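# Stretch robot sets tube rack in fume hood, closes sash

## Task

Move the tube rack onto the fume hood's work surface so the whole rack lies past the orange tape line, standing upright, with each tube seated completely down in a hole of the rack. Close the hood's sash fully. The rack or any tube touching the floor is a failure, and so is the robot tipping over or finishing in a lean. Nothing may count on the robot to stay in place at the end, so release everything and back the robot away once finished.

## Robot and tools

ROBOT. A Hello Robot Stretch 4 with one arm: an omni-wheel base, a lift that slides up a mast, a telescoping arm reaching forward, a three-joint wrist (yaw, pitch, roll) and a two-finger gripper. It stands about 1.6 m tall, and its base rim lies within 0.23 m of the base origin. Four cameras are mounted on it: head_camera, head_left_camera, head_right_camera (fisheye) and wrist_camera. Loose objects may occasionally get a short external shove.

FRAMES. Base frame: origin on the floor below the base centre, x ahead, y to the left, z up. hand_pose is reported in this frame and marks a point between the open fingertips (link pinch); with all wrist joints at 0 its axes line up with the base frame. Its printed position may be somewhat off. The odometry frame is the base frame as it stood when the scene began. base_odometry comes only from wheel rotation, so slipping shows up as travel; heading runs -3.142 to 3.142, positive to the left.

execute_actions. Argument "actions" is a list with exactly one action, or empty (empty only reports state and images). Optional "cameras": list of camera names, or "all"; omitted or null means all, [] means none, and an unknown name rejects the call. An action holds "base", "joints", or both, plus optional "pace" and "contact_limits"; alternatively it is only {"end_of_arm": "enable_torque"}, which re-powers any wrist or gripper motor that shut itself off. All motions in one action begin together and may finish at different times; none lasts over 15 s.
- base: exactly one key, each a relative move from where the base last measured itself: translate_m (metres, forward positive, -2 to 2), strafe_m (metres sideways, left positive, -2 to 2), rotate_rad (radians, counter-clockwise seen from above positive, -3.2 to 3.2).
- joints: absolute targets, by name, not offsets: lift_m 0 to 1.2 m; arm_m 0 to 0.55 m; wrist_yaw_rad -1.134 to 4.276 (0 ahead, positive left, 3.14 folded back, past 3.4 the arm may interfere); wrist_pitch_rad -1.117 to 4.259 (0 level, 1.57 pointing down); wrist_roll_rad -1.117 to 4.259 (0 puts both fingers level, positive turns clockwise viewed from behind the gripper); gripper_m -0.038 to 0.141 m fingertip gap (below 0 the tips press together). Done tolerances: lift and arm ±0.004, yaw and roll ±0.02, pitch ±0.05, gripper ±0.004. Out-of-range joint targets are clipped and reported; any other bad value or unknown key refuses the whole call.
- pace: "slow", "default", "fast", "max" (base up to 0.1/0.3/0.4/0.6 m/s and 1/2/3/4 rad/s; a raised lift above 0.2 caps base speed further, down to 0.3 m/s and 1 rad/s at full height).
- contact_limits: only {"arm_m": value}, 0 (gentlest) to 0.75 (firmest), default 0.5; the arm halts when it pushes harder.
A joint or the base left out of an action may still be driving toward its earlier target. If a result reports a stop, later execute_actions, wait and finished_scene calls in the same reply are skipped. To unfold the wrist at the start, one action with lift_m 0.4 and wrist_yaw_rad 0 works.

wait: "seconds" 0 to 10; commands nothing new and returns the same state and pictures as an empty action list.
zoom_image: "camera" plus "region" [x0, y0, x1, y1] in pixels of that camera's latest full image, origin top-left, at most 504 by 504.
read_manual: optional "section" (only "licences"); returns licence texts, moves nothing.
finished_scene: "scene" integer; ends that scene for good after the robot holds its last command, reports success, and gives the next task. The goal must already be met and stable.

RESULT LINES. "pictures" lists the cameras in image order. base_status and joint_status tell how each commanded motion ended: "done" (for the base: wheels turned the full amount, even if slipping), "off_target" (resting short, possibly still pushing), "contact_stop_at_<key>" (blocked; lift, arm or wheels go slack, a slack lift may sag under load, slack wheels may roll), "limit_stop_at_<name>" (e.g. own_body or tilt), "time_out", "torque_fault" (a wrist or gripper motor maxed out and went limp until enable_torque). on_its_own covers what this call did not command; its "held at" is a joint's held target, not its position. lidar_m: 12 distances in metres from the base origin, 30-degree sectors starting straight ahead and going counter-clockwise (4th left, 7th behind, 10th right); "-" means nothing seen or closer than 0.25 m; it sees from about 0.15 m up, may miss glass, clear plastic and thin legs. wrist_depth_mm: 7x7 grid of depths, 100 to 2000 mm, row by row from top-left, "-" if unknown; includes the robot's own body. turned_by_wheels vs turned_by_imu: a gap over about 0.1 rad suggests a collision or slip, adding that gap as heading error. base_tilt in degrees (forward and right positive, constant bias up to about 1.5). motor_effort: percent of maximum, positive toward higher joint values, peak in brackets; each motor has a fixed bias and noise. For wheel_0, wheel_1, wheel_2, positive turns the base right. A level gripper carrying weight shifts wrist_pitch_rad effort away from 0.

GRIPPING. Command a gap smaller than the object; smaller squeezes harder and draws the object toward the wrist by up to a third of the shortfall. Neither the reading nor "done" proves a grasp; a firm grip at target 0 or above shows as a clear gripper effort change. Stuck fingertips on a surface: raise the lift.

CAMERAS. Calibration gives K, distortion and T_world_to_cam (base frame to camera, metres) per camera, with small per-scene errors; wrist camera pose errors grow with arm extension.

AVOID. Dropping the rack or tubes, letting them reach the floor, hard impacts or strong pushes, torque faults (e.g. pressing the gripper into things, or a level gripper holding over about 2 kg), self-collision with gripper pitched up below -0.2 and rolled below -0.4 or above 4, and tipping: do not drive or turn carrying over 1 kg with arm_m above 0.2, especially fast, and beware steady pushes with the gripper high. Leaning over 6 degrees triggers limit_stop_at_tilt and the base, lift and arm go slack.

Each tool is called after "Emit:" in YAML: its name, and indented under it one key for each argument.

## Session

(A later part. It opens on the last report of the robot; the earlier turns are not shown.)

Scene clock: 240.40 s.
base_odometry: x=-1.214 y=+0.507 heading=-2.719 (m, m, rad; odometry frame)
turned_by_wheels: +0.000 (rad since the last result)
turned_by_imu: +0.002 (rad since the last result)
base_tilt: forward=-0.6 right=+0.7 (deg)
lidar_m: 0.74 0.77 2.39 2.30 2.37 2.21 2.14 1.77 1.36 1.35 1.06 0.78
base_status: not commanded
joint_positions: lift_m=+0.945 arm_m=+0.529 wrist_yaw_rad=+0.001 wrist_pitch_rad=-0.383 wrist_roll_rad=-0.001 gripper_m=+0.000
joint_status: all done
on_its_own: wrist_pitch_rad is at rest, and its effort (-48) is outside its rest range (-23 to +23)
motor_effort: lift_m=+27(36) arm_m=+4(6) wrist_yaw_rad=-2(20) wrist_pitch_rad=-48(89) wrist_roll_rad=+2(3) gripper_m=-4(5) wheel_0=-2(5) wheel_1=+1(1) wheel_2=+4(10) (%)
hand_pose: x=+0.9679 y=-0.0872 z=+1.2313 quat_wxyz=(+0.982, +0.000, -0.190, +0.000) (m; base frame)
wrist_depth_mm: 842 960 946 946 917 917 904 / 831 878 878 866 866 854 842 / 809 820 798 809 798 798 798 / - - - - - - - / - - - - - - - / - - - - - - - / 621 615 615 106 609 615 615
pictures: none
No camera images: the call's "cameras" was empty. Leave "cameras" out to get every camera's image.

Ratchet works (~7cm).

Emit:
execute_actions:
  actions:
    - {"joints":{"lift_m":1.01,"wrist_pitch_rad":0.13},"pace":"slow"}
  cameras: []

Emit:
execute_actions:
  actions:
    - {"joints":{"wrist_pitch_rad":-0.4},"pace":"slow"}
  cameras: []

Emit:
execute_actions:
  actions:
    - {"joints":{"lift_m":1.075,"wrist_pitch_rad":0.13},"pace":"slow"}
  cameras: []

Emit:
execute_actions:
  actions:
    - {"joints":{"wrist_pitch_rad":-0.4},"pace":"slow"}
  cameras: ["head_camera"]

Emit:
execute_actions:
  actions:
    - {"joints":{"wrist_pitch_rad":0.3,"arm_m":0,"gripper_m":0.14}}
  cameras: ["head_camera"]

Emit:
execute_actions:
  actions:
    - {"base":{"rotate_rad":1.57}}
  cameras: []

Emit:
execute_actions:
  actions:
    - {"base":{"strafe_m":0.9},"pace":"fast"}
  cameras: []

Emit:
execute_actions:
  actions:
    - {"base":{"translate_m":1.3},"pace":"fast"}
  cameras: ["head_camera","wrist_camera"]

Scene clock: 258.50 s.
base_odometry: x=-1.214 y=+0.507 heading=-2.720 (m, m, rad; odometry frame)
turned_by_wheels: +0.000 (rad since the last result)
turned_by_imu: -0.002 (rad since the last result)
base_tilt: forward=-0.7 right=+0.7 (deg)
lidar_m: 0.74 0.79 2.37 2.30 2.35 2.23 2.14 1.76 1.36 1.36 1.03 0.80
base_status: not commanded
joint_positions: lift_m=+1.010 arm_m=+0.529 wrist_yaw_rad=+0.000 wrist_pitch_rad=+0.135 wrist_roll_rad=+0.000 gripper_m=+0.000
joint_status: all done
motor_effort: lift_m=+25(28) arm_m=+4(4) wrist_yaw_rad=+2(3) wrist_pitch_rad=-12(44) wrist_roll_rad=+1(2) gripper_m=-5(5) wheel_0=-2(2) wheel_1=+1(1) wheel_2=+2(4) (%)
hand_pose: x=+0.9861 y=-0.0875 z=+1.1489 quat_wxyz=(+0.998, +0.000, +0.067, +0.000) (m; base frame)
wrist_depth_mm: 634 634 634 627 621 621 621 / 647 640 634 640 634 634 627 / 654 647 647 647 634 640 627 / - - - - - - - / - - - - - - - / - - - - - - - / - - - - - - -
pictures: none
No camera images: the call's "cameras" was empty. Leave "cameras" out to get every camera's image.

Scene clock: 259.87 s.
base_odometry: x=-1.214 y=+0.507 heading=-2.720 (m, m, rad; odometry frame)
turned_by_wheels: +0.000 (rad since the last result)
turned_by_imu: +0.005 (rad since the last result)
base_tilt: forward=-0.6 right=+0.9 (deg)
lidar_m: 0.75 0.80 2.37 2.30 2.35 2.21 2.13 1.73 1.34 1.34 1.05 0.77
base_status: not commanded
joint_positions: lift_m=+1.009 arm_m=+0.529 wrist_yaw_rad=+0.001 wrist_pitch_rad=-0.382 wrist_roll_rad=-0.001 gripper_m=+0.000
joint_status: all done
on_its_own: wrist_pitch_rad is at rest, and its effort (-49) is outside its rest range (-23 to +23)
motor_effort: lift_m=+27(36) arm_m=+4(4) wrist_yaw_rad=-1(21) wrist_pitch_rad=-49(90) wrist_roll_rad=+2(9) gripper_m=-5(3) wheel_0=-3(4) wheel_1=+0(1) wheel_2=+4(9) (%)
hand_pose: x=+0.9680 y=-0.0872 z=+1.2952 quat_wxyz=(+0.982, +0.000, -0.190, +0.000) (m; base frame)
wrist_depth_mm: 820 946 946 931 946 931 917 / 831 878 878 866 854 866 854 / 798 820 820 820 798 788 788 / 778 778 - - - - - / - - - - - - - / - - - - - - - / 362 115 615 105 609 615 609
pictures: none
No camera images: the call's "cameras" was empty. Leave "cameras" out to get every camera's image.

Scene clock: 261.30 s.
base_odometry: x=-1.214 y=+0.507 heading=-2.720 (m, m, rad; odometry frame)
turned_by_wheels: +0.000 (rad since the last result)
turned_by_imu: -0.001 (rad since the last result)
base_tilt: forward=-0.6 right=+0.6 (deg)
lidar_m: 0.75 0.80 2.38 2.31 2.37 2.21 2.14 1.75 1.35 1.34 1.03 0.78
base_status: not commanded
joint_positions: lift_m=+1.074 arm_m=+0.529 wrist_yaw_rad=+0.000 wrist_pitch_rad=+0.136 wrist_roll_rad=+0.000 gripper_m=+0.000
joint_status: all done
motor_effort: lift_m=+26(30) arm_m=+4(3) wrist_yaw_rad=+1(3) wrist_pitch_rad=-16(44) wrist_roll_rad=+1(2) gripper_m=-7(5) wheel_0=-3(3) wheel_1=+0(0) wheel_2=+2(4) (%)
hand_pose: x=+0.9860 y=-0.0875 z=+1.2135 quat_wxyz=(+0.998, +0.000, +0.068, +0.000) (m; base frame)
wrist_depth_mm: 640 634 634 627 621 621 621 / 654 647 647 640 634 627 627 / 654 654 647 647 647 634 640 / - - - - - - - / - - - - - - - / - - - - - - - / - - - - - - -
pictures: none
No camera images: the call's "cameras" was empty. Leave "cameras" out to get every camera's image.

Scene clock: 262.77 s.
base_odometry: x=-1.214 y=+0.507 heading=-2.720 (m, m, rad; odometry frame)
turned_by_wheels: +0.000 (rad since the last result)
turned_by_imu: +0.005 (rad since the last result)
base_tilt: forward=-0.6 right=+0.6 (deg)
lidar_m: 0.74 0.79 2.43 2.29 2.38 2.22 2.12 1.75 1.37 1.34 1.05 0.78
base_status: not commanded
joint_positions: lift_m=+1.074 arm_m=+0.529 wrist_yaw_rad=+0.000 wrist_pitch_rad=-0.382 wrist_roll_rad=-0.003 gripper_m=+0.000
joint_status: all done
on_its_own: wrist_pitch_rad is at rest, and its effort (-51) is outside its rest range (-23 to +23)
motor_effort: lift_m=+26(36) arm_m=+3(4) wrist_yaw_rad=+0(20) wrist_pitch_rad=-51(89) wrist_roll_rad=+8(12) gripper_m=-2(4) wheel_0=-4(4) wheel_1=-2(2) wheel_2=+4(9) (%)
hand_pose: x=+0.9680 y=-0.0873 z=+1.3601 quat_wxyz=(+0.982, -0.001, -0.190, +0.000) (m; base frame)
wrist_depth_mm: 820 991 991 976 976 946 946 / 820 878 866 866 866 854 842 / 798 809 809 798 798 798 788 / 778 778 768 778 - - - / - - - - - - - / - - - - - - - / 103 103 102 105 141 615 609
pictures: head_camera
Images, in order (width x height): head_camera 420x560.

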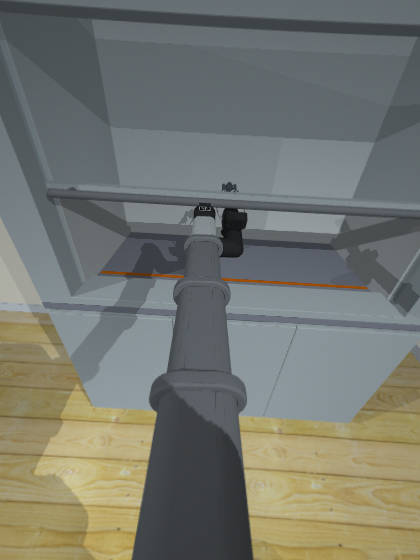

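Scene clock: 265.37 s.
base_odometry: x=-1.214 y=+0.507 heading=-2.720 (m, m, rad; odometry frame)
turned_by_wheels: +0.000 (rad since the last result)
turned_by_imu: -0.001 (rad since the last result)
base_tilt: forward=-0.6 right=+0.7 (deg)
lidar_m: 0.74 0.76 2.40 2.32 2.36 2.21 2.13 1.77 1.35 1.33 1.02 0.77
base_status: not commanded
joint_positions: lift_m=+1.075 arm_m=+0.001 wrist_yaw_rad=+0.000 wrist_pitch_rad=+0.302 wrist_roll_rad=+0.000 gripper_m=+0.140
joint_status: all done
motor_effort: lift_m=+21(26) arm_m=-7(8) wrist_yaw_rad=+1(3) wrist_pitch_rad=-5(45) wrist_roll_rad=+1(9) gripper_m=+0(6) wheel_0=-4(4) wheel_1=-2(1) wheel_2=+3(4) (%)
hand_pose: x=+0.4476 y=-0.0875 z=+1.1671 quat_wxyz=(+0.989, +0.000, +0.151, +0.000) (m; base frame)
wrist_depth_mm: 788 1098 1118 1098 1078 1098 1025 / 759 1098 1138 1138 1160 1118 946 / 842 1182 1182 1182 1160 1160 1025 / 842 1182 1229 1205 1229 1205 1025 / 809 917 946 946 960 976 931 / 615 211 627 627 597 597 634 / 634 621 627 154 615 597 597
pictures: head_camera
Images, in order (width x height): head_camera 420x560.

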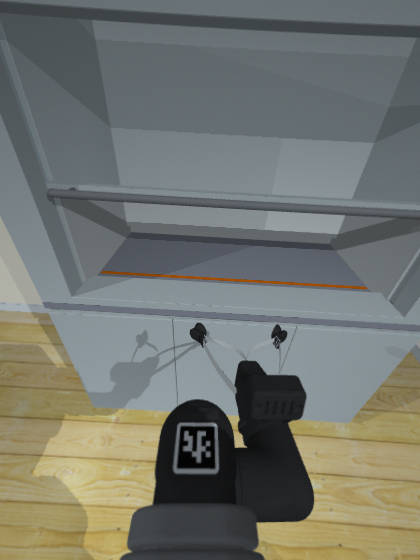

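Scene clock: 267.80 s.
base_odometry: x=-1.214 y=+0.507 heading=-1.150 (m, m, rad; odometry frame)
turned_by_wheels: +1.569 (rad since the last result)
turned_by_imu: +1.555 (rad since the last result)
base_tilt: forward=-0.5 right=+0.8 (deg)
lidar_m: 2.28 2.37 2.16 2.12 1.76 1.37 1.35 1.05 0.81 0.75 0.80 2.43
base_status: done
joint_positions: lift_m=+1.075 arm_m=+0.001 wrist_yaw_rad=+0.000 wrist_pitch_rad=+0.302 wrist_roll_rad=+0.000 gripper_m=+0.140
joint_status: not commanded
motor_effort: lift_m=+21(21) arm_m=-7(7) wrist_yaw_rad=+1(0) wrist_pitch_rad=-6(5) wrist_roll_rad=+1(1) gripper_m=+1(3) wheel_0=-4(8) wheel_1=-2(8) wheel_2=-1(5) (%)
hand_pose: x=+0.4476 y=-0.0874 z=+1.1672 quat_wxyz=(+0.989, +0.000, +0.151, +0.000) (m; base frame)
wrist_depth_mm: - - - - - - - / - - - - - - - / - - - - - - - / - - - - - - - / - - - - - - - / - 212 - - - - - / 1921 1863 1808 154 1983 1921 -
pictures: none
No camera images: the call's "cameras" was empty. Leave "cameras" out to get every camera's image.

Scene clock: 271.80 s.
base_odometry: x=-0.393 y=+0.874 heading=-1.151 (m, m, rad; odometry frame)
turned_by_wheels: +0.000 (rad since the last result)
turned_by_imu: +0.002 (rad since the last result)
base_tilt: forward=-0.6 right=+0.9 (deg)
lidar_m: 2.27 1.67 1.25 1.20 1.31 1.27 1.22 1.34 1.70 1.65 1.76 3.15
base_status: done
joint_positions: lift_m=+1.075 arm_m=+0.001 wrist_yaw_rad=+0.000 wrist_pitch_rad=+0.302 wrist_roll_rad=+0.000 gripper_m=+0.140
joint_status: not commanded
motor_effort: lift_m=+21(21) arm_m=-7(8) wrist_yaw_rad=+0(1) wrist_pitch_rad=-5(6) wrist_roll_rad=+1(1) gripper_m=-4(1) wheel_0=-1(11) wheel_1=+0(10) wheel_2=+0(2) (%)
hand_pose: x=+0.4476 y=-0.0874 z=+1.1672 quat_wxyz=(+0.989, +0.000, +0.151, +0.000) (m; base frame)
wrist_depth_mm: 1808 - - - - - - / 1863 - - - - - - / 1863 - - - - - - / 1808 - - - - - - / 1808 - - - - - - / 1808 212 - - - - - / 1708 1863 1863 154 1983 1921 -
pictures: none
No camera images: the call's "cameras" was empty. Leave "cameras" out to get every camera's image.

Scene clock: 277.13 s.
base_odometry: x=+0.138 y=-0.312 heading=-1.150 (m, m, rad; odometry frame)
turned_by_wheels: +0.000 (rad since the last result)
turned_by_imu: -0.003 (rad since the last result)
base_tilt: forward=-0.5 right=+0.9 (deg)
lidar_m: 0.96 1.01 1.19 1.15 1.25 1.74 2.52 2.34 1.84 2.57 2.46 0.98
base_status: done
joint_positions: lift_m=+1.075 arm_m=+0.001 wrist_yaw_rad=+0.000 wrist_pitch_rad=+0.302 wrist_roll_rad=+0.000 gripper_m=+0.140
joint_status: not commanded
motor_effort: lift_m=+21(21) arm_m=-8(8) wrist_yaw_rad=+1(1) wrist_pitch_rad=-6(6) wrist_roll_rad=+1(1) gripper_m=-1(1) wheel_0=+1(6) wheel_1=+0(5) wheel_2=+1(10) (%)
hand_pose: x=+0.4476 y=-0.0874 z=+1.1672 quat_wxyz=(+0.989, +0.000, +0.151, +0.000) (m; base frame)
wrist_depth_mm: 1464 1464 1464 1464 1430 1430 1430 / 1499 1576 1499 1499 1499 1499 1499 / 1618 1576 1576 1537 1537 1537 1537 / 1537 1499 1499 1537 1618 1618 1618 / 946 976 976 878 1008 991 1661 / 1618 212 866 866 809 809 1661 / 1708 1808 1661 154 1756 917 1756
pictures: head_camera, wrist_camera
camera_calibration (this result's frames):
wrist_camera: T_world_to_cam=[[-0.0378619, -0.999026, 0.0226764, -0.104655], [-0.252969, -0.0123712, -0.967395, 1.30734], [0.966733, -0.0423638, -0.252254, 0.0852942], [0, 0, 0, 1]] pos_world=[0.244297, -0.0847658, 1.2886]
Images, in order (width x height): head_camera 420x560, wrist_camera 616x392.

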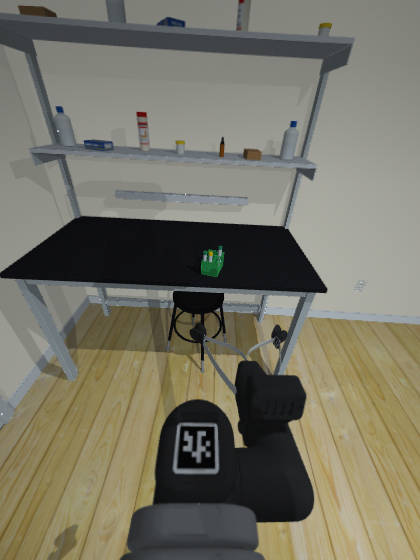

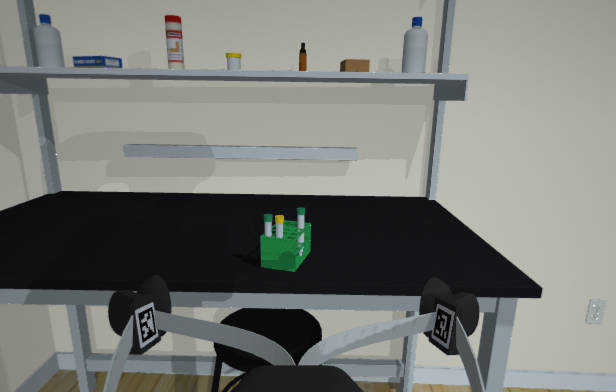

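Emit:
execute_actions:
  actions:
    - {"base":{"translate_m":0.3},"joints":{"lift_m":0.78,"wrist_pitch_rad":0,"wrist_yaw_rad":-0.3}}
  cameras: []

Emit:
execute_actions:
  actions:
    - {"base":{"strafe_m":0.11},"joints":{"arm_m":0.2}}
  cameras: ["head_camera","wrist_camera"]

Scene clock: 287.70 s.
base_odometry: x=+0.260 y=-0.586 heading=-1.150 (m, m, rad; odometry frame)
turned_by_wheels: +0.000 (rad since the last result)
turned_by_imu: -0.002 (rad since the last result)
base_tilt: forward=-0.8 right=+0.8 (deg)
lidar_m: 0.66 0.69 0.99 1.12 1.19 1.74 2.85 2.41 1.95 2.58 2.03 0.70
base_status: done
joint_positions: lift_m=+0.780 arm_m=+0.001 wrist_yaw_rad=-0.300 wrist_pitch_rad=+0.002 wrist_roll_rad=+0.000 gripper_m=+0.140
joint_status: all done
motor_effort: lift_m=+16(20) arm_m=-7(8) wrist_yaw_rad=+1(5) wrist_pitch_rad=-5(11) wrist_roll_rad=+1(1) gripper_m=+0(1) wheel_0=+3(6) wheel_1=+3(5) wheel_2=+0(8) (%)
hand_pose: x=+0.4219 y=-0.1687 z=+0.9577 quat_wxyz=(+0.989, +0.000, +0.001, -0.149) (m; base frame)
wrist_depth_mm: 1160 1229 1308 1397 1464 1661 1756 / 1008 991 1078 1118 1499 1618 1708 / 1138 1229 1281 1366 1499 1537 1708 / 1118 1118 1255 1366 1464 1576 1661 / 991 488 1025 1042 1397 1537 1661 / 410 212 469 521 512 574 1661 / 439 466 1229 154 1430 647 1618
pictures: none
No camera images: the call's "cameras" was empty. Leave "cameras" out to get every camera's image.

Scene clock: 289.40 s.
base_odometry: x=+0.361 y=-0.541 heading=-1.150 (m, m, rad; odometry frame)
turned_by_wheels: +0.000 (rad since the last result)
turned_by_imu: +0.000 (rad since the last result)
base_tilt: forward=-0.7 right=+0.7 (deg)
lidar_m: 0.64 0.71 0.98 1.03 1.08 1.58 2.83 2.53 2.05 2.69 0.95 0.71
base_status: done
joint_positions: lift_m=+0.780 arm_m=+0.199 wrist_yaw_rad=-0.300 wrist_pitch_rad=+0.002 wrist_roll_rad=+0.000 gripper_m=+0.140
joint_status: all done
motor_effort: lift_m=+16(16) arm_m=+7(9) wrist_yaw_rad=+0(0) wrist_pitch_rad=-5(6) wrist_roll_rad=+0(1) gripper_m=+0(2) wheel_0=-1(9) wheel_1=-1(10) wheel_2=+0(1) (%)
hand_pose: x=+0.6194 y=-0.1687 z=+0.9578 quat_wxyz=(+0.989, +0.000, +0.001, -0.149) (m; base frame)
wrist_depth_mm: 699 750 842 1160 1229 1366 1464 / 960 1008 1008 991 991 1336 1464 / 991 1025 1078 1138 1229 1336 1430 / 960 1008 1060 1138 1205 1308 1430 / 946 991 334 788 1025 1308 1430 / 404 212 330 399 368 370 418 / 253 250 263 154 306 336 402
pictures: head_camera, wrist_camera
camera_calibration (this result's frames):
wrist_camera: T_world_to_cam=[[-0.335991, -0.941808, 0.0103653, 0.0314851], [0.0387023, -0.0248011, -0.998943, 0.994726], [0.94107, -0.335234, 0.0447831, -0.455076], [0, 0, 0, 1]] pos_world=[0.400339, -0.0982338, 1.01373]
Images, in order (width x height): head_camera 420x560, wrist_camera 616x392.

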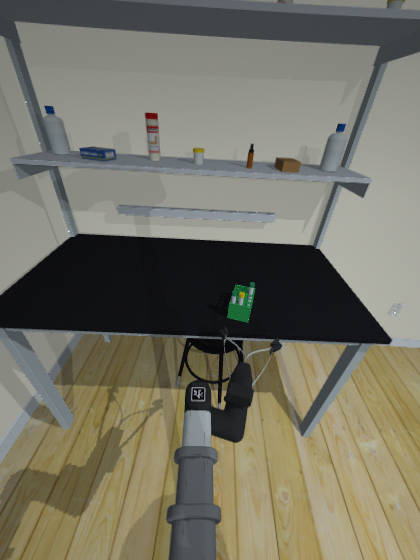

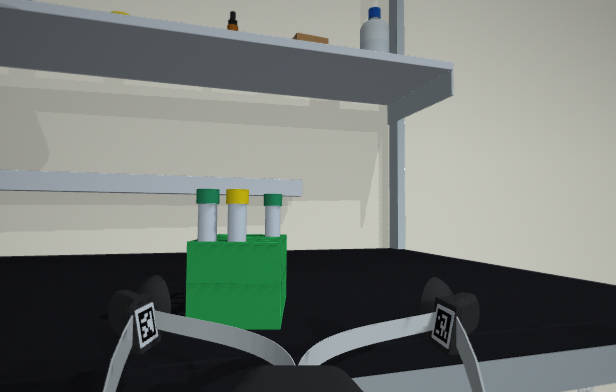

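Emit:
execute_actions:
  actions:
    - {"base":{"strafe_m":0.025}}
  cameras: []

Emit:
execute_actions:
  actions:
    - {"joints":{"arm_m":0.37},"pace":"slow"}
  cameras: ["wrist_camera"]

Emit:
execute_actions:
  actions:
    - {"joints":{"wrist_yaw_rad":-0.35,"gripper_m":0.03}}
  cameras: []

Emit:
execute_actions:
  actions:
    - {"joints":{"lift_m":0.86},"pace":"slow"}
  cameras: ["head_camera","wrist_camera"]

Scene clock: 297.87 s.
base_odometry: x=+0.384 y=-0.531 heading=-1.150 (m, m, rad; odometry frame)
turned_by_wheels: +0.000 (rad since the last result)
turned_by_imu: -0.001 (rad since the last result)
base_tilt: forward=-0.6 right=+0.7 (deg)
lidar_m: 0.65 0.70 1.00 1.01 1.07 1.52 2.84 2.55 2.09 2.72 0.96 0.70
base_status: done
joint_positions: lift_m=+0.780 arm_m=+0.199 wrist_yaw_rad=-0.300 wrist_pitch_rad=+0.002 wrist_roll_rad=+0.000 gripper_m=+0.140
joint_status: not commanded
motor_effort: lift_m=+16(16) arm_m=+7(7) wrist_yaw_rad=+1(0) wrist_pitch_rad=-5(5) wrist_roll_rad=+1(0) gripper_m=+0(3) wheel_0=+1(12) wheel_1=+0(11) wheel_2=+0(3) (%)
hand_pose: x=+0.6194 y=-0.1687 z=+0.9578 quat_wxyz=(+0.989, +0.000, +0.001, -0.149) (m; base frame)
wrist_depth_mm: 699 741 842 1160 1229 1336 1464 / 976 1025 991 976 991 1366 1464 / 991 1025 1078 1160 1229 1308 1464 / 931 1008 1042 1138 1205 1308 1430 / 946 1008 349 427 1042 1308 1464 / 402 213 340 342 368 370 421 / 254 252 264 154 307 336 402
pictures: none
No camera images: the call's "cameras" was empty. Leave "cameras" out to get every camera's image.

Scene clock: 300.83 s.
base_odometry: x=+0.384 y=-0.531 heading=-1.150 (m, m, rad; odometry frame)
turned_by_wheels: +0.000 (rad since the last result)
turned_by_imu: -0.001 (rad since the last result)
base_tilt: forward=-0.5 right=+0.7 (deg)
lidar_m: 0.67 0.71 0.98 1.00 1.08 1.52 2.83 2.59 2.09 2.72 0.95 0.69
base_status: not commanded
joint_positions: lift_m=+0.780 arm_m=+0.369 wrist_yaw_rad=-0.300 wrist_pitch_rad=+0.002 wrist_roll_rad=+0.000 gripper_m=+0.140
joint_status: all done
motor_effort: lift_m=+16(16) arm_m=+7(8) wrist_yaw_rad=+0(0) wrist_pitch_rad=-6(5) wrist_roll_rad=+0(0) gripper_m=-1(0) wheel_0=+1(1) wheel_1=+0(1) wheel_2=+0(0) (%)
hand_pose: x=+0.7893 y=-0.1688 z=+0.9578 quat_wxyz=(+0.989, +0.000, +0.001, -0.149) (m; base frame)
wrist_depth_mm: 707 707 691 691 732 788 1229 / 820 866 917 960 991 960 1229 / 820 866 917 991 1025 1138 1229 / 798 854 891 197 1042 1098 1205 / 809 854 891 194 809 1078 1182 / 402 213 362 188 190 368 415 / 252 236 236 154 189 239 258
pictures: wrist_camera
camera_calibration (this result's frames):
wrist_camera: T_world_to_cam=[[-0.336226, -0.941724, 0.0103651, 0.0887216], [0.0386964, -0.0248108, -0.998943, 0.98815], [0.940986, -0.335469, 0.0447834, -0.614988], [0, 0, 0, 1]] pos_world=[0.570288, -0.0982414, 1.01373]
Images, in order (width x height): wrist_camera 616x392.

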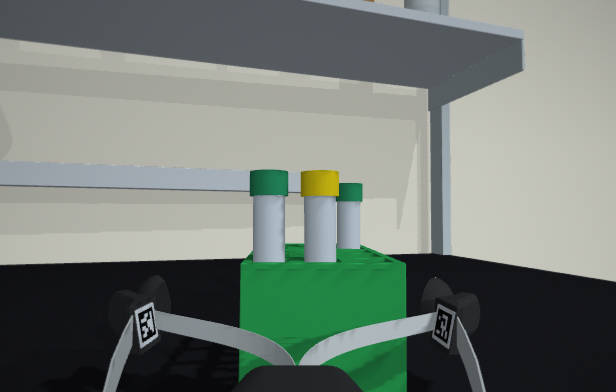

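Scene clock: 302.93 s.
base_odometry: x=+0.384 y=-0.531 heading=-1.150 (m, m, rad; odometry frame)
turned_by_wheels: +0.000 (rad since the last result)
turned_by_imu: -0.001 (rad since the last result)
base_tilt: forward=-0.6 right=+0.6 (deg)
lidar_m: 0.67 0.71 0.99 1.00 1.05 1.53 2.83 2.56 2.07 2.70 0.91 0.71
base_status: not commanded
joint_positions: lift_m=+0.780 arm_m=+0.369 wrist_yaw_rad=-0.350 wrist_pitch_rad=+0.001 wrist_roll_rad=+0.000 gripper_m=+0.031
joint_status: all done
motor_effort: lift_m=+16(16) arm_m=+7(7) wrist_yaw_rad=+0(4) wrist_pitch_rad=-3(5) wrist_roll_rad=+0(1) gripper_m=-23(20) wheel_0=+1(1) wheel_1=+0(0) wheel_2=+0(0) (%)
hand_pose: x=+0.7807 y=-0.1810 z=+0.9581 quat_wxyz=(+0.985, +0.000, +0.001, -0.174) (m; base frame)
wrist_depth_mm: 699 699 699 683 732 1205 1336 / 820 866 931 976 991 1160 1308 / 820 854 917 1008 1042 1182 1308 / 788 842 798 258 1060 1160 1308 / 778 831 647 196 1008 1160 1281 / 407 407 175 176 182 421 424 / 255 222 173 175 181 226 262
pictures: none
No camera images: the call's "cameras" was empty. Leave "cameras" out to get every camera's image.

Scene clock: 304.47 s.
base_odometry: x=+0.384 y=-0.531 heading=-1.150 (m, m, rad; odometry frame)
turned_by_wheels: +0.000 (rad since the last result)
turned_by_imu: -0.001 (rad since the last result)
base_tilt: forward=-0.6 right=+0.8 (deg)
lidar_m: 0.68 0.73 0.99 0.99 1.05 1.50 2.84 2.53 2.08 2.70 0.96 0.69
base_status: not commanded
joint_positions: lift_m=+0.860 arm_m=+0.369 wrist_yaw_rad=-0.350 wrist_pitch_rad=+0.003 wrist_roll_rad=+0.000 gripper_m=+0.031
joint_status: all done
motor_effort: lift_m=+22(21) arm_m=+7(7) wrist_yaw_rad=+0(0) wrist_pitch_rad=-8(8) wrist_roll_rad=+0(0) gripper_m=-21(19) wheel_0=+1(1) wheel_1=+0(0) wheel_2=+0(0) (%)
hand_pose: x=+0.7807 y=-0.1810 z=+1.0370 quat_wxyz=(+0.985, +0.000, +0.002, -0.174) (m; base frame)
wrist_depth_mm: 535 574 609 1008 1042 1205 1308 / 798 768 759 768 759 854 1308 / 809 878 946 991 1042 1160 1281 / 798 842 798 256 1060 1160 1281 / 809 854 891 200 1042 1182 1281 / 715 715 174 176 182 741 1255 / 452 394 173 175 181 399 462
pictures: head_camera, wrist_camera
camera_calibration (this result's frames):
wrist_camera: T_world_to_cam=[[-0.382651, -0.923835, 0.0103284, 0.113], [0.0364547, -0.0262681, -0.99899, 1.06882], [0.923173, -0.381888, 0.0437296, -0.60788], [0, 0, 0, 1]] pos_world=[0.565455, -0.0996726, 1.09316]
Images, in order (width x height): head_camera 420x560, wrist_camera 616x392.

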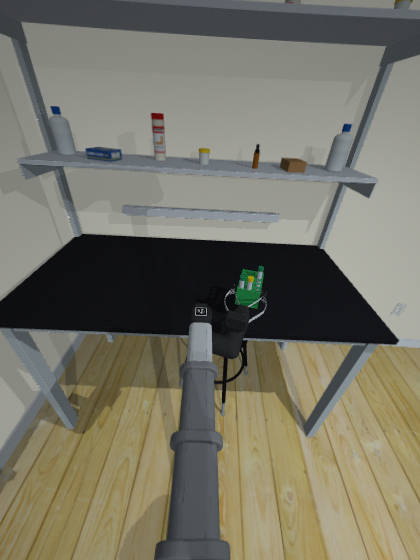

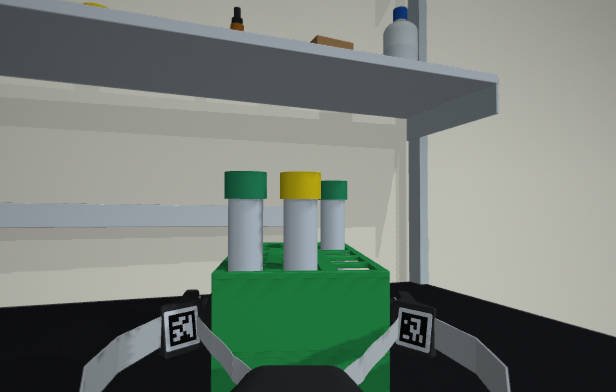

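Emit:
execute_actions:
  actions:
    - {"base":{"translate_m":-1.6},"joints":{"arm_m":0,"wrist_yaw_rad":0,"lift_m":0.88}}
  cameras: []

Emit:
execute_actions:
  actions:
    - {"base":{"rotate_rad":-1.6},"pace":"slow"}
  cameras: []

Emit:
execute_actions:
  actions:
    - {"base":{"translate_m":1.1}}
  cameras: ["head_camera","wrist_camera"]

Scene clock: 318.93 s.
base_odometry: x=-0.270 y=+0.929 heading=-1.150 (m, m, rad; odometry frame)
turned_by_wheels: +0.000 (rad since the last result)
turned_by_imu: -0.003 (rad since the last result)
base_tilt: forward=-0.8 right=+0.8 (deg)
lidar_m: 0.43 1.48 1.09 1.06 1.17 1.28 1.20 1.31 1.84 1.79 1.92 2.34
base_status: done
joint_positions: lift_m=+0.880 arm_m=+0.001 wrist_yaw_rad=+0.000 wrist_pitch_rad=+0.003 wrist_roll_rad=+0.000 gripper_m=+0.031
joint_status: all done
motor_effort: lift_m=+20(24) arm_m=-7(8) wrist_yaw_rad=+1(7) wrist_pitch_rad=-9(9) wrist_roll_rad=+0(1) gripper_m=-21(24) wheel_0=-2(6) wheel_1=-2(4) wheel_2=+1(9) (%)
hand_pose: x=+0.4607 y=-0.0874 z=+1.0571 quat_wxyz=(+1.000, +0.000, +0.002, +0.000) (m; base frame)
wrist_depth_mm: 1618 - - - - - - / 1618 - - - - - - / 1618 - - - - - - / 1708 - - 255 - - - / 1661 - - 200 - - - / 1661 - 174 176 182 - - / 1661 1983 173 175 180 - -
pictures: none
No camera images: the call's "cameras" was empty. Leave "cameras" out to get every camera's image.

Scene clock: 321.83 s.
base_odometry: x=-0.269 y=+0.929 heading=-2.750 (m, m, rad; odometry frame)
turned_by_wheels: -1.599 (rad since the last result)
turned_by_imu: -1.587 (rad since the last result)
base_tilt: forward=-0.6 right=+0.6 (deg)
lidar_m: 0.44 1.89 2.42 2.26 1.55 1.10 1.07 1.14 1.24 1.21 1.31 1.87
base_status: done
joint_positions: lift_m=+0.880 arm_m=+0.001 wrist_yaw_rad=+0.000 wrist_pitch_rad=+0.003 wrist_roll_rad=+0.000 gripper_m=+0.031
joint_status: not commanded
motor_effort: lift_m=+20(20) arm_m=-7(7) wrist_yaw_rad=+1(0) wrist_pitch_rad=-9(9) wrist_roll_rad=-1(0) gripper_m=-21(20) wheel_0=+4(3) wheel_1=+2(3) wheel_2=+1(7) (%)
hand_pose: x=+0.4607 y=-0.0874 z=+1.0571 quat_wxyz=(+1.000, +0.000, +0.002, +0.000) (m; base frame)
wrist_depth_mm: - 1618 1661 1618 1618 1661 - / - 1808 - - - 1756 - / - 1863 - - - 1756 - / - 1808 - 256 - 1756 - / - 1618 1618 201 1576 1618 - / - 1576 174 176 182 1576 - / - 1576 174 175 181 1576 -
pictures: none
No camera images: the call's "cameras" was empty. Leave "cameras" out to get every camera's image.

Scene clock: 326.97 s.
base_odometry: x=-1.286 y=+0.509 heading=-2.749 (m, m, rad; odometry frame)
turned_by_wheels: +0.000 (rad since the last result)
turned_by_imu: -0.003 (rad since the last result)
base_tilt: forward=-0.8 right=+0.6 (deg)
lidar_m: 0.40 0.70 2.28 2.33 2.36 2.30 2.18 1.75 1.33 1.34 0.99 0.72
base_status: done
joint_positions: lift_m=+0.880 arm_m=+0.001 wrist_yaw_rad=+0.000 wrist_pitch_rad=+0.004 wrist_roll_rad=+0.000 gripper_m=+0.031
joint_status: not commanded
motor_effort: lift_m=+20(20) arm_m=-7(7) wrist_yaw_rad=+1(0) wrist_pitch_rad=-9(9) wrist_roll_rad=+0(0) gripper_m=-20(21) wheel_0=+2(8) wheel_1=+1(4) wheel_2=+1(10) (%)
hand_pose: x=+0.4607 y=-0.0874 z=+1.0571 quat_wxyz=(+1.000, +0.000, +0.002, +0.000) (m; base frame)
wrist_depth_mm: 854 1160 1160 1160 1160 1160 931 / 854 1160 1182 1160 1160 1138 866 / 931 1138 1138 1160 1160 1138 960 / 931 1160 1138 256 1138 1138 946 / 931 1138 1138 200 1118 1138 931 / 759 768 174 176 182 788 788 / 466 462 174 175 180 462 462
pictures: head_camera, wrist_camera
camera_calibration (this result's frames):
wrist_camera: T_world_to_cam=[[-0.0428132, -0.99903, 0.0103405, -0.0863286], [0.0430281, -0.0121841, -0.999, 1.10122], [0.998156, -0.0423254, 0.043508, -0.282239], [0, 0, 0, 1]] pos_world=[0.230639, -0.0847733, 1.11329]
Images, in order (width x height): head_camera 420x560, wrist_camera 616x392.

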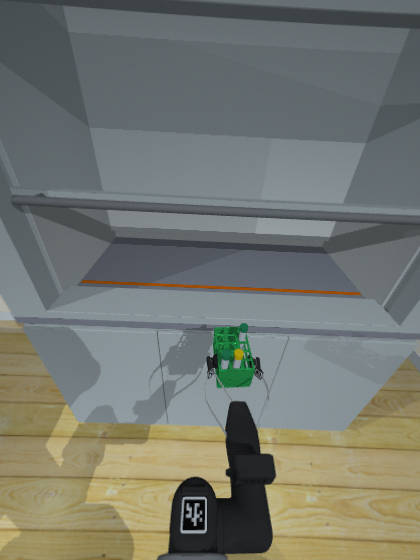

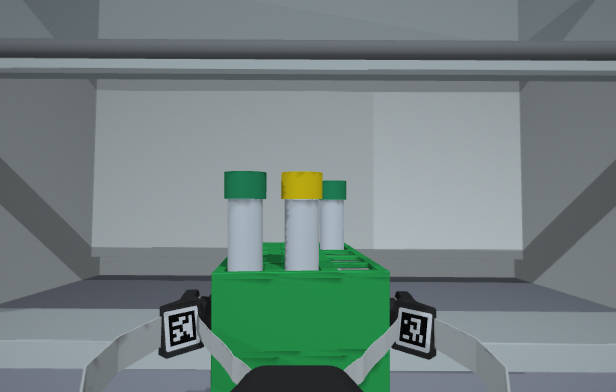

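Emit:
execute_actions:
  actions:
    - {"base":{"translate_m":0.15},"joints":{"arm_m":0.52}}
  cameras: []

Emit:
execute_actions:
  actions:
    - {"joints":{"lift_m":0.826},"pace":"slow"}
  cameras: ["head_camera","wrist_camera"]

Scene clock: 340.87 s.
base_odometry: x=-1.424 y=+0.452 heading=-2.749 (m, m, rad; odometry frame)
turned_by_wheels: +0.000 (rad since the last result)
turned_by_imu: -0.002 (rad since the last result)
base_tilt: forward=-0.6 right=+1.0 (deg)
lidar_m: 0.53 0.57 0.81 2.37 2.40 2.44 2.35 1.77 1.35 1.69 0.77 0.55
base_status: done
joint_positions: lift_m=+0.880 arm_m=+0.519 wrist_yaw_rad=+0.000 wrist_pitch_rad=+0.003 wrist_roll_rad=+0.000 gripper_m=+0.031
joint_status: all done
motor_effort: lift_m=+20(20) arm_m=+7(8) wrist_yaw_rad=-1(1) wrist_pitch_rad=-9(9) wrist_roll_rad=+1(0) gripper_m=-22(20) wheel_0=+3(7) wheel_1=+2(5) wheel_2=+0(11) (%)
hand_pose: x=+0.9781 y=-0.0874 z=+1.0571 quat_wxyz=(+1.000, +0.000, +0.002, +0.000) (m; base frame)
wrist_depth_mm: 466 462 462 462 466 462 466 / 462 459 462 459 459 459 459 / 455 459 455 455 459 455 455 / 452 452 455 257 452 452 452 / 452 452 452 201 452 452 452 / 449 449 174 176 182 445 445 / 473 415 174 175 181 418 484
pictures: none
No camera images: the call's "cameras" was empty. Leave "cameras" out to get every camera's image.

Scene clock: 342.20 s.
base_odometry: x=-1.424 y=+0.452 heading=-2.749 (m, m, rad; odometry frame)
turned_by_wheels: +0.000 (rad since the last result)
turned_by_imu: -0.001 (rad since the last result)
base_tilt: forward=-0.8 right=+0.7 (deg)
lidar_m: 0.52 0.57 0.77 2.42 2.34 2.46 2.36 1.76 1.36 1.69 0.75 0.54
base_status: not commanded
joint_positions: lift_m=+0.826 arm_m=+0.519 wrist_yaw_rad=+0.000 wrist_pitch_rad=+0.003 wrist_roll_rad=+0.000 gripper_m=+0.031
joint_status: all done
motor_effort: lift_m=+16(16) arm_m=+7(7) wrist_yaw_rad=+0(0) wrist_pitch_rad=-8(9) wrist_roll_rad=+0(0) gripper_m=-22(21) wheel_0=+3(3) wheel_1=+2(2) wheel_2=-1(1) (%)
hand_pose: x=+0.9781 y=-0.0874 z=+1.0034 quat_wxyz=(+1.000, +0.000, +0.002, +0.000) (m; base frame)
wrist_depth_mm: 466 462 462 462 462 459 462 / 462 459 459 459 459 459 459 / 459 459 459 455 455 455 455 / 455 455 449 256 455 452 452 / 452 452 445 200 455 449 452 / 496 496 174 176 182 496 496 / 336 293 174 175 181 298 343
pictures: head_camera, wrist_camera
camera_calibration (this result's frames):
wrist_camera: T_world_to_cam=[[-0.0427104, -0.999034, 0.0103383, -0.0636893], [0.0430773, -0.0121795, -0.998997, 1.02532], [0.998158, -0.0422222, 0.0435559, -0.796441], [0, 0, 0, 1]] pos_world=[0.748086, -0.0847673, 1.05964]
Images, in order (width x height): head_camera 420x560, wrist_camera 616x392.

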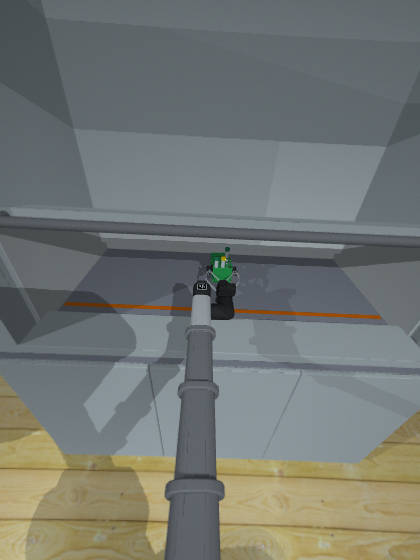

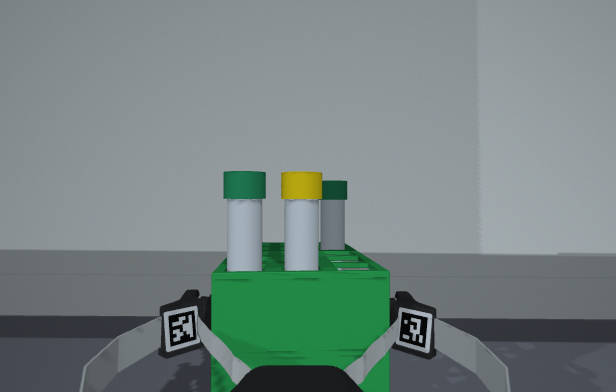

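Emit:
execute_actions:
  actions:
    - {"joints":{"lift_m":0.793,"arm_m":0.55},"pace":"slow"}
  cameras: []

Emit:
execute_actions:
  actions:
    - {"joints":{"gripper_m":0.13}}
  cameras: ["wrist_camera"]

Emit:
execute_actions:
  actions:
    - {"joints":{"lift_m":0.85}}
  cameras: []

Emit:
execute_actions:
  actions:
    - {"joints":{"arm_m":0}}
  cameras: []

Emit:
execute_actions:
  actions:
    - {"joints":{"lift_m":1.2,"gripper_m":0.0}}
  cameras: ["wrist_camera","head_camera"]

Scene clock: 353.43 s.
base_odometry: x=-1.424 y=+0.452 heading=-2.749 (m, m, rad; odometry frame)
turned_by_wheels: +0.000 (rad since the last result)
turned_by_imu: -0.002 (rad since the last result)
base_tilt: forward=-0.6 right=+0.9 (deg)
lidar_m: 0.53 0.57 0.81 2.41 2.38 2.46 2.37 1.77 1.36 1.68 0.77 0.55
base_status: not commanded
joint_positions: lift_m=+0.808 arm_m=+0.535 wrist_yaw_rad=-0.001 wrist_pitch_rad=+0.005 wrist_roll_rad=+0.000 gripper_m=+0.031
joint_status: lift_m contact_stop (moved -0.018 of -0.033); arm_m contact_stop_at_lift_m (moved +0.016 of +0.031)
on_its_own: arm_m is held at +0.535, not at your +0.550, since a contact_stop; lift_m is slack since a contact_stop (your +0.793 is given up)
motor_effort: lift_m=+14(18) arm_m=+0(11) wrist_yaw_rad=+3(5) wrist_pitch_rad=-11(13) wrist_roll_rad=+0(0) gripper_m=-19(23) wheel_0=+2(3) wheel_1=+1(3) wheel_2=-4(4) (%)
hand_pose: x=+0.9941 y=-0.0876 z=+0.9850 quat_wxyz=(+1.000, +0.000, +0.002, +0.000) (m; base frame)
wrist_depth_mm: 449 449 445 449 449 449 445 / 442 445 445 442 445 445 445 / 442 439 439 442 442 445 442 / 439 436 436 256 436 439 439 / 433 433 433 201 433 433 436 / 477 480 174 176 182 477 477 / 304 265 173 175 181 270 314
pictures: none
No camera images: the call's "cameras" was empty. Leave "cameras" out to get every camera's image.

not run: a stop came earlier in this reply.

not run: a stop came earlier in this reply.

not run: a stop came earlier in this reply.

not run: a stop came earlier in this reply.

Emit:
execute_actions:
  actions:
    - {"base":{"translate_m":0.08},"joints":{"lift_m":0.83},"pace":"slow"}
  cameras: []

Emit:
execute_actions:
  actions:
    - {"joints":{"lift_m":0.79},"pace":"slow"}
  cameras: []

Emit:
execute_actions:
  actions:
    - {"joints":{"gripper_m":0.13}}
  cameras: ["wrist_camera"]

Emit:
execute_actions:
  actions:
    - {"joints":{"lift_m":0.85}}
  cameras: []

Emit:
execute_actions:
  actions:
    - {"base":{"translate_m":-0.08},"joints":{"arm_m":0}}
  cameras: []

Emit:
execute_actions:
  actions:
    - {"joints":{"lift_m":1.2,"gripper_m":0.0}}
  cameras: ["wrist_camera","head_camera"]

Scene clock: 366.53 s.
base_odometry: x=-1.498 y=+0.421 heading=-2.749 (m, m, rad; odometry frame)
turned_by_wheels: +0.000 (rad since the last result)
turned_by_imu: -0.002 (rad since the last result)
base_tilt: forward=-0.8 right=+0.8 (deg)
lidar_m: 0.44 0.49 0.69 2.82 2.40 2.52 2.43 1.78 1.39 1.69 0.67 0.47
base_status: done
joint_positions: lift_m=+0.830 arm_m=+0.535 wrist_yaw_rad=+0.000 wrist_pitch_rad=+0.004 wrist_roll_rad=+0.000 gripper_m=+0.031
joint_status: all done
on_its_own: arm_m is held at +0.535, not at your +0.550, since a contact_stop
motor_effort: lift_m=+22(23) arm_m=+0(0) wrist_yaw_rad=+2(1) wrist_pitch_rad=-10(10) wrist_roll_rad=+1(1) gripper_m=-24(21) wheel_0=+4(7) wheel_1=+4(5) wheel_2=-3(7) (%)
hand_pose: x=+0.9942 y=-0.0875 z=+1.0069 quat_wxyz=(+1.000, +0.000, +0.002, +0.000) (m; base frame)
wrist_depth_mm: 366 366 364 364 364 362 362 / 364 362 362 359 359 362 362 / 359 359 359 357 359 357 359 / 355 357 355 257 355 357 357 / 353 355 355 185 355 353 353 / 402 399 174 176 182 397 397 / 347 303 173 174 181 306 351
pictures: none
No camera images: the call's "cameras" was empty. Leave "cameras" out to get every camera's image.

Scene clock: 367.70 s.
base_odometry: x=-1.498 y=+0.421 heading=-2.749 (m, m, rad; odometry frame)
turned_by_wheels: +0.000 (rad since the last result)
turned_by_imu: +0.000 (rad since the last result)
base_tilt: forward=-0.9 right=+0.8 (deg)
lidar_m: 0.44 0.48 0.70 2.77 2.41 2.54 2.44 1.76 1.38 1.69 0.66 0.50
base_status: not commanded
joint_positions: lift_m=+0.791 arm_m=+0.535 wrist_yaw_rad=-0.002 wrist_pitch_rad=+0.000 wrist_roll_rad=+0.000 gripper_m=+0.031
joint_status: all done
on_its_own: arm_m is held at +0.535, not at your +0.550, since a contact_stop
motor_effort: lift_m=+9(21) arm_m=+0(0) wrist_yaw_rad=+7(7) wrist_pitch_rad=+2(10) wrist_roll_rad=+1(1) gripper_m=-21(21) wheel_0=+4(4) wheel_1=+3(4) wheel_2=-3(3) (%)
hand_pose: x=+0.9940 y=-0.0881 z=+0.9691 quat_wxyz=(+1.000, +0.000, +0.000, -0.001) (m; base frame)
wrist_depth_mm: 366 366 366 366 366 368 368 / 366 364 364 366 362 362 366 / 362 362 359 362 359 359 359 / 357 357 357 187 355 357 357 / 355 355 353 201 355 353 355 / 399 399 174 176 182 397 399 / 267 233 174 175 180 237 276
pictures: none
No camera images: the call's "cameras" was empty. Leave "cameras" out to get every camera's image.

Scene clock: 369.63 s.
base_odometry: x=-1.498 y=+0.421 heading=-2.749 (m, m, rad; odometry frame)
turned_by_wheels: +0.000 (rad since the last result)
turned_by_imu: -0.001 (rad since the last result)
base_tilt: forward=-0.7 right=+0.9 (deg)
lidar_m: 0.44 0.47 0.70 2.77 2.37 2.55 2.43 1.77 1.42 1.66 0.65 0.49
base_status: not commanded
joint_positions: lift_m=+0.791 arm_m=+0.535 wrist_yaw_rad=-0.002 wrist_pitch_rad=-0.001 wrist_roll_rad=+0.000 gripper_m=+0.130
joint_status: all done
on_its_own: arm_m is held at +0.535, not at your +0.550, since a contact_stop
motor_effort: lift_m=+9(9) arm_m=+0(0) wrist_yaw_rad=+8(8) wrist_pitch_rad=+4(5) wrist_roll_rad=+0(0) gripper_m=+0(17) wheel_0=+4(4) wheel_1=+4(3) wheel_2=-3(3) (%)
hand_pose: x=+0.9940 y=-0.0881 z=+0.9693 quat_wxyz=(+1.000, +0.000, +0.000, -0.001) (m; base frame)
wrist_depth_mm: 368 368 368 366 368 368 366 / 364 366 364 364 362 364 364 / 359 359 362 362 362 359 359 / 357 359 357 277 359 357 357 / 353 357 355 239 355 353 355 / 399 217 189 191 198 399 397 / 267 249 187 154 253 255 276
pictures: wrist_camera
camera_calibration (this result's frames):
wrist_camera: T_world_to_cam=[[-0.045305, -0.99892, 0.0103159, -0.0607847], [0.04749, -0.0124684, -0.998794, 0.985933], [0.997844, -0.0447605, 0.0480036, -0.81501], [0, 0, 0, 1]] pos_world=[0.763677, -0.0849063, 1.02449]
Images, in order (width x height): wrist_camera 616x392.

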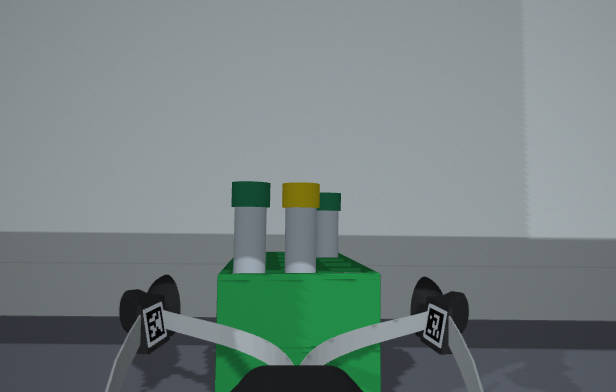

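Scene clock: 370.80 s.
base_odometry: x=-1.498 y=+0.421 heading=-2.749 (m, m, rad; odometry frame)
turned_by_wheels: +0.000 (rad since the last result)
turned_by_imu: -0.001 (rad since the last result)
base_tilt: forward=-0.8 right=+0.8 (deg)
lidar_m: 0.44 0.47 0.67 2.77 2.38 2.55 2.44 1.76 1.40 1.67 0.66 0.48
base_status: not commanded
joint_positions: lift_m=+0.850 arm_m=+0.535 wrist_yaw_rad=+0.000 wrist_pitch_rad=+0.002 wrist_roll_rad=+0.000 gripper_m=+0.130
joint_status: all done
on_its_own: arm_m is held at +0.535, not at your +0.550, since a contact_stop
motor_effort: lift_m=+21(22) arm_m=+0(0) wrist_yaw_rad=+1(8) wrist_pitch_rad=-5(6) wrist_roll_rad=+1(1) gripper_m=+1(1) wheel_0=+4(4) wheel_1=+4(4) wheel_2=-3(3) (%)
hand_pose: x=+0.9941 y=-0.0875 z=+1.0274 quat_wxyz=(+1.000, +0.000, +0.001, +0.000) (m; base frame)
wrist_depth_mm: 364 364 362 364 366 364 364 / 362 362 362 362 362 362 362 / 359 359 357 357 357 357 359 / 355 357 355 355 355 355 357 / 353 355 355 355 355 353 353 / 353 217 194 272 349 351 351 / 394 373 349 155 377 377 394
pictures: none
No camera images: the call's "cameras" was empty. Leave "cameras" out to get every camera's image.

Scene clock: 373.43 s.
base_odometry: x=-1.424 y=+0.452 heading=-2.749 (m, m, rad; odometry frame)
turned_by_wheels: +0.000 (rad since the last result)
turned_by_imu: -0.001 (rad since the last result)
base_tilt: forward=-0.7 right=+0.7 (deg)
lidar_m: 0.53 0.55 0.77 2.42 2.40 2.47 2.35 1.76 1.37 1.68 0.77 0.56
base_status: done
joint_positions: lift_m=+0.850 arm_m=+0.001 wrist_yaw_rad=+0.000 wrist_pitch_rad=+0.002 wrist_roll_rad=+0.000 gripper_m=+0.130
joint_status: all done
motor_effort: lift_m=+21(21) arm_m=-7(8) wrist_yaw_rad=+1(0) wrist_pitch_rad=-6(6) wrist_roll_rad=+1(0) gripper_m=+0(2) wheel_0=-1(7) wheel_1=+0(5) wheel_2=-2(9) (%)
hand_pose: x=+0.4607 y=-0.0875 z=+1.0273 quat_wxyz=(+1.000, +0.000, +0.001, +0.000) (m; base frame)
wrist_depth_mm: 878 1008 991 991 1008 1008 931 / 917 1008 1008 1008 1008 991 946 / 917 991 991 976 976 991 946 / 917 991 976 976 976 976 946 / 917 976 976 991 991 976 946 / 647 217 647 654 462 469 676 / 319 317 315 154 322 314 325
pictures: none
No camera images: the call's "cameras" was empty. Leave "cameras" out to get every camera's image.

Scene clock: 375.87 s.
base_odometry: x=-1.424 y=+0.452 heading=-2.749 (m, m, rad; odometry frame)
turned_by_wheels: +0.000 (rad since the last result)
turned_by_imu: -0.001 (rad since the last result)
base_tilt: forward=-0.7 right=+0.8 (deg)
lidar_m: 0.52 0.56 0.77 2.41 2.40 2.43 2.36 1.75 1.35 1.68 0.75 0.57
base_status: not commanded
joint_positions: lift_m=+1.199 arm_m=+0.001 wrist_yaw_rad=+0.000 wrist_pitch_rad=+0.002 wrist_roll_rad=+0.000 gripper_m=+0.000
joint_status: all done
motor_effort: lift_m=+21(25) arm_m=-7(7) wrist_yaw_rad=+1(0) wrist_pitch_rad=-6(5) wrist_roll_rad=+0(1) gripper_m=-2(6) wheel_0=-1(1) wheel_1=+0(0) wheel_2=-2(2) (%)
hand_pose: x=+0.4607 y=-0.0875 z=+1.3767 quat_wxyz=(+1.000, +0.000, +0.001, +0.000) (m; base frame)
wrist_depth_mm: 917 1008 1008 1008 1008 1008 960 / 931 991 991 991 991 1008 946 / 917 1008 991 991 1008 991 960 / 931 976 976 976 991 976 946 / 917 991 976 976 976 976 960 / 351 347 349 206 347 349 349 / 917 946 946 190 172 946 931
pictures: head_camera, wrist_camera
camera_calibration (this result's frames):
wrist_camera: T_world_to_cam=[[-0.0430364, -0.999019, 0.0104435, -0.0897325], [0.0441688, -0.0123455, -0.998948, 1.41995], [0.998097, -0.0425299, 0.0446568, -0.297741], [0, 0, 0, 1]] pos_world=[0.230595, -0.0847773, 1.43269]
Images, in order (width x height): head_camera 420x560, wrist_camera 616x392.

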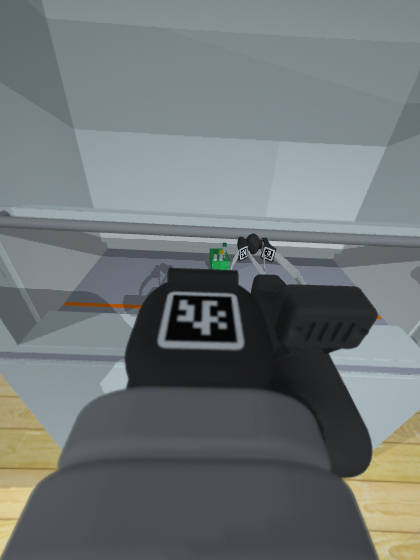

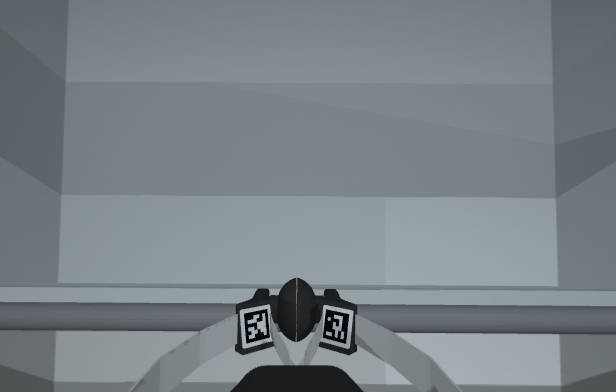

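Emit:
execute_actions:
  actions:
    - {"joints":{"arm_m":0.12,"wrist_pitch_rad":-0.06},"contact_limits":{"arm_m":0.1}}
  cameras: []

Emit:
execute_actions:
  actions:
    - {"joints":{"lift_m":1.165},"pace":"slow"}
  cameras: ["wrist_camera"]

Scene clock: 390.93 s.
base_odometry: x=-1.424 y=+0.452 heading=-2.749 (m, m, rad; odometry frame)
turned_by_wheels: +0.000 (rad since the last result)
turned_by_imu: -0.002 (rad since the last result)
base_tilt: forward=-0.6 right=+0.8 (deg)
lidar_m: 0.54 0.57 0.80 2.44 2.39 2.49 2.35 1.74 1.38 1.69 0.75 0.55
base_status: not commanded
joint_positions: lift_m=+1.199 arm_m=+0.119 wrist_yaw_rad=+0.000 wrist_pitch_rad=-0.058 wrist_roll_rad=+0.000 gripper_m=+0.000
joint_status: all done
motor_effort: lift_m=+21(21) arm_m=+7(8) wrist_yaw_rad=+0(1) wrist_pitch_rad=-6(8) wrist_roll_rad=+1(1) gripper_m=-4(6) wheel_0=-1(1) wheel_1=+0(0) wheel_2=-2(2) (%)
contact_limits: arm_m 0.1
hand_pose: x=+0.5776 y=-0.0874 z=+1.3941 quat_wxyz=(+1.000, +0.000, -0.029, +0.000) (m; base frame)
wrist_depth_mm: 904 904 904 904 917 917 917 / 904 904 904 904 891 891 891 / 866 878 891 878 891 878 891 / 866 866 878 878 866 866 842 / 854 842 866 854 866 854 854 / 842 854 842 206 854 831 831 / 273 273 227 190 172 273 273
pictures: none
No camera images: the call's "cameras" was empty. Leave "cameras" out to get every camera's image.

Scene clock: 392.03 s.
base_odometry: x=-1.424 y=+0.452 heading=-2.749 (m, m, rad; odometry frame)
turned_by_wheels: +0.000 (rad since the last result)
turned_by_imu: +0.000 (rad since the last result)
base_tilt: forward=-0.8 right=+0.6 (deg)
lidar_m: 0.53 0.56 0.80 2.38 2.39 2.44 2.36 1.74 1.38 1.69 0.74 0.56
base_status: not commanded
joint_positions: lift_m=+1.165 arm_m=+0.119 wrist_yaw_rad=+0.000 wrist_pitch_rad=-0.059 wrist_roll_rad=+0.000 gripper_m=+0.000
joint_status: all done
motor_effort: lift_m=+15(21) arm_m=+7(7) wrist_yaw_rad=+0(1) wrist_pitch_rad=+0(6) wrist_roll_rad=+0(1) gripper_m=-8(6) wheel_0=-1(1) wheel_1=+0(0) wheel_2=-2(2) (%)
hand_pose: x=+0.5776 y=-0.0874 z=+1.3606 quat_wxyz=(+1.000, +0.000, -0.030, +0.000) (m; base frame)
wrist_depth_mm: 904 917 917 931 904 904 917 / 904 891 891 891 904 891 891 / 878 904 878 878 878 878 878 / 866 866 866 866 866 866 866 / 854 854 854 854 854 854 842 / 278 278 277 206 276 276 276 / 227 224 224 186 172 225 525
pictures: wrist_camera
camera_calibration (this result's frames):
wrist_camera: T_world_to_cam=[[-0.0433098, -0.999032, 0.0077471, -0.0806244], [0.105754, -0.0122952, -0.994316, 1.35684], [0.993449, -0.0422444, 0.106185, -0.494712], [0, 0, 0, 1]] pos_world=[0.344488, -0.0847626, 1.40228]
Images, in order (width x height): wrist_camera 616x392.

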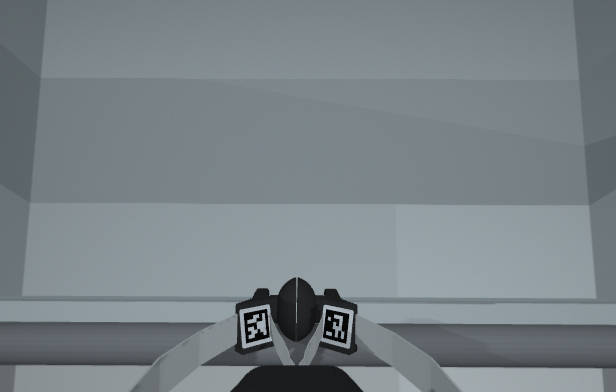

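Emit:
execute_actions:
  actions:
    - {"joints":{"lift_m":1.15},"pace":"slow"}
  cameras: []

Scene clock: 396.80 s.
base_odometry: x=-1.424 y=+0.452 heading=-2.749 (m, m, rad; odometry frame)
turned_by_wheels: +0.000 (rad since the last result)
turned_by_imu: -0.002 (rad since the last result)
base_tilt: forward=-0.6 right=+0.8 (deg)
lidar_m: 0.53 0.56 0.80 2.43 2.38 2.46 2.36 1.76 1.38 1.67 0.81 0.55
base_status: not commanded
joint_positions: lift_m=+1.151 arm_m=+0.119 wrist_yaw_rad=+0.000 wrist_pitch_rad=-0.077 wrist_roll_rad=+0.000 gripper_m=+0.000
joint_status: all done
on_its_own: wrist_pitch_rad is at rest, and its effort (+49) is outside its rest range (-23 to +23)
motor_effort: lift_m=+9(16) arm_m=+7(7) wrist_yaw_rad=+1(2) wrist_pitch_rad=+49(50) wrist_roll_rad=+0(1) gripper_m=-6(6) wheel_0=-1(1) wheel_1=+0(0) wheel_2=-2(2) (%)
hand_pose: x=+0.5772 y=-0.0875 z=+1.3511 quat_wxyz=(+0.999, +0.000, -0.038, +0.000) (m; base frame)
wrist_depth_mm: 917 917 931 931 946 946 931 / 904 917 917 904 904 917 904 / 878 891 904 891 891 891 904 / 878 866 891 866 878 878 878 / 842 866 866 854 866 854 866 / 277 278 277 208 277 277 276 / 820 225 224 186 173 809 820
pictures: none
No camera images: the call's "cameras" was empty. Leave "cameras" out to get every camera's image.


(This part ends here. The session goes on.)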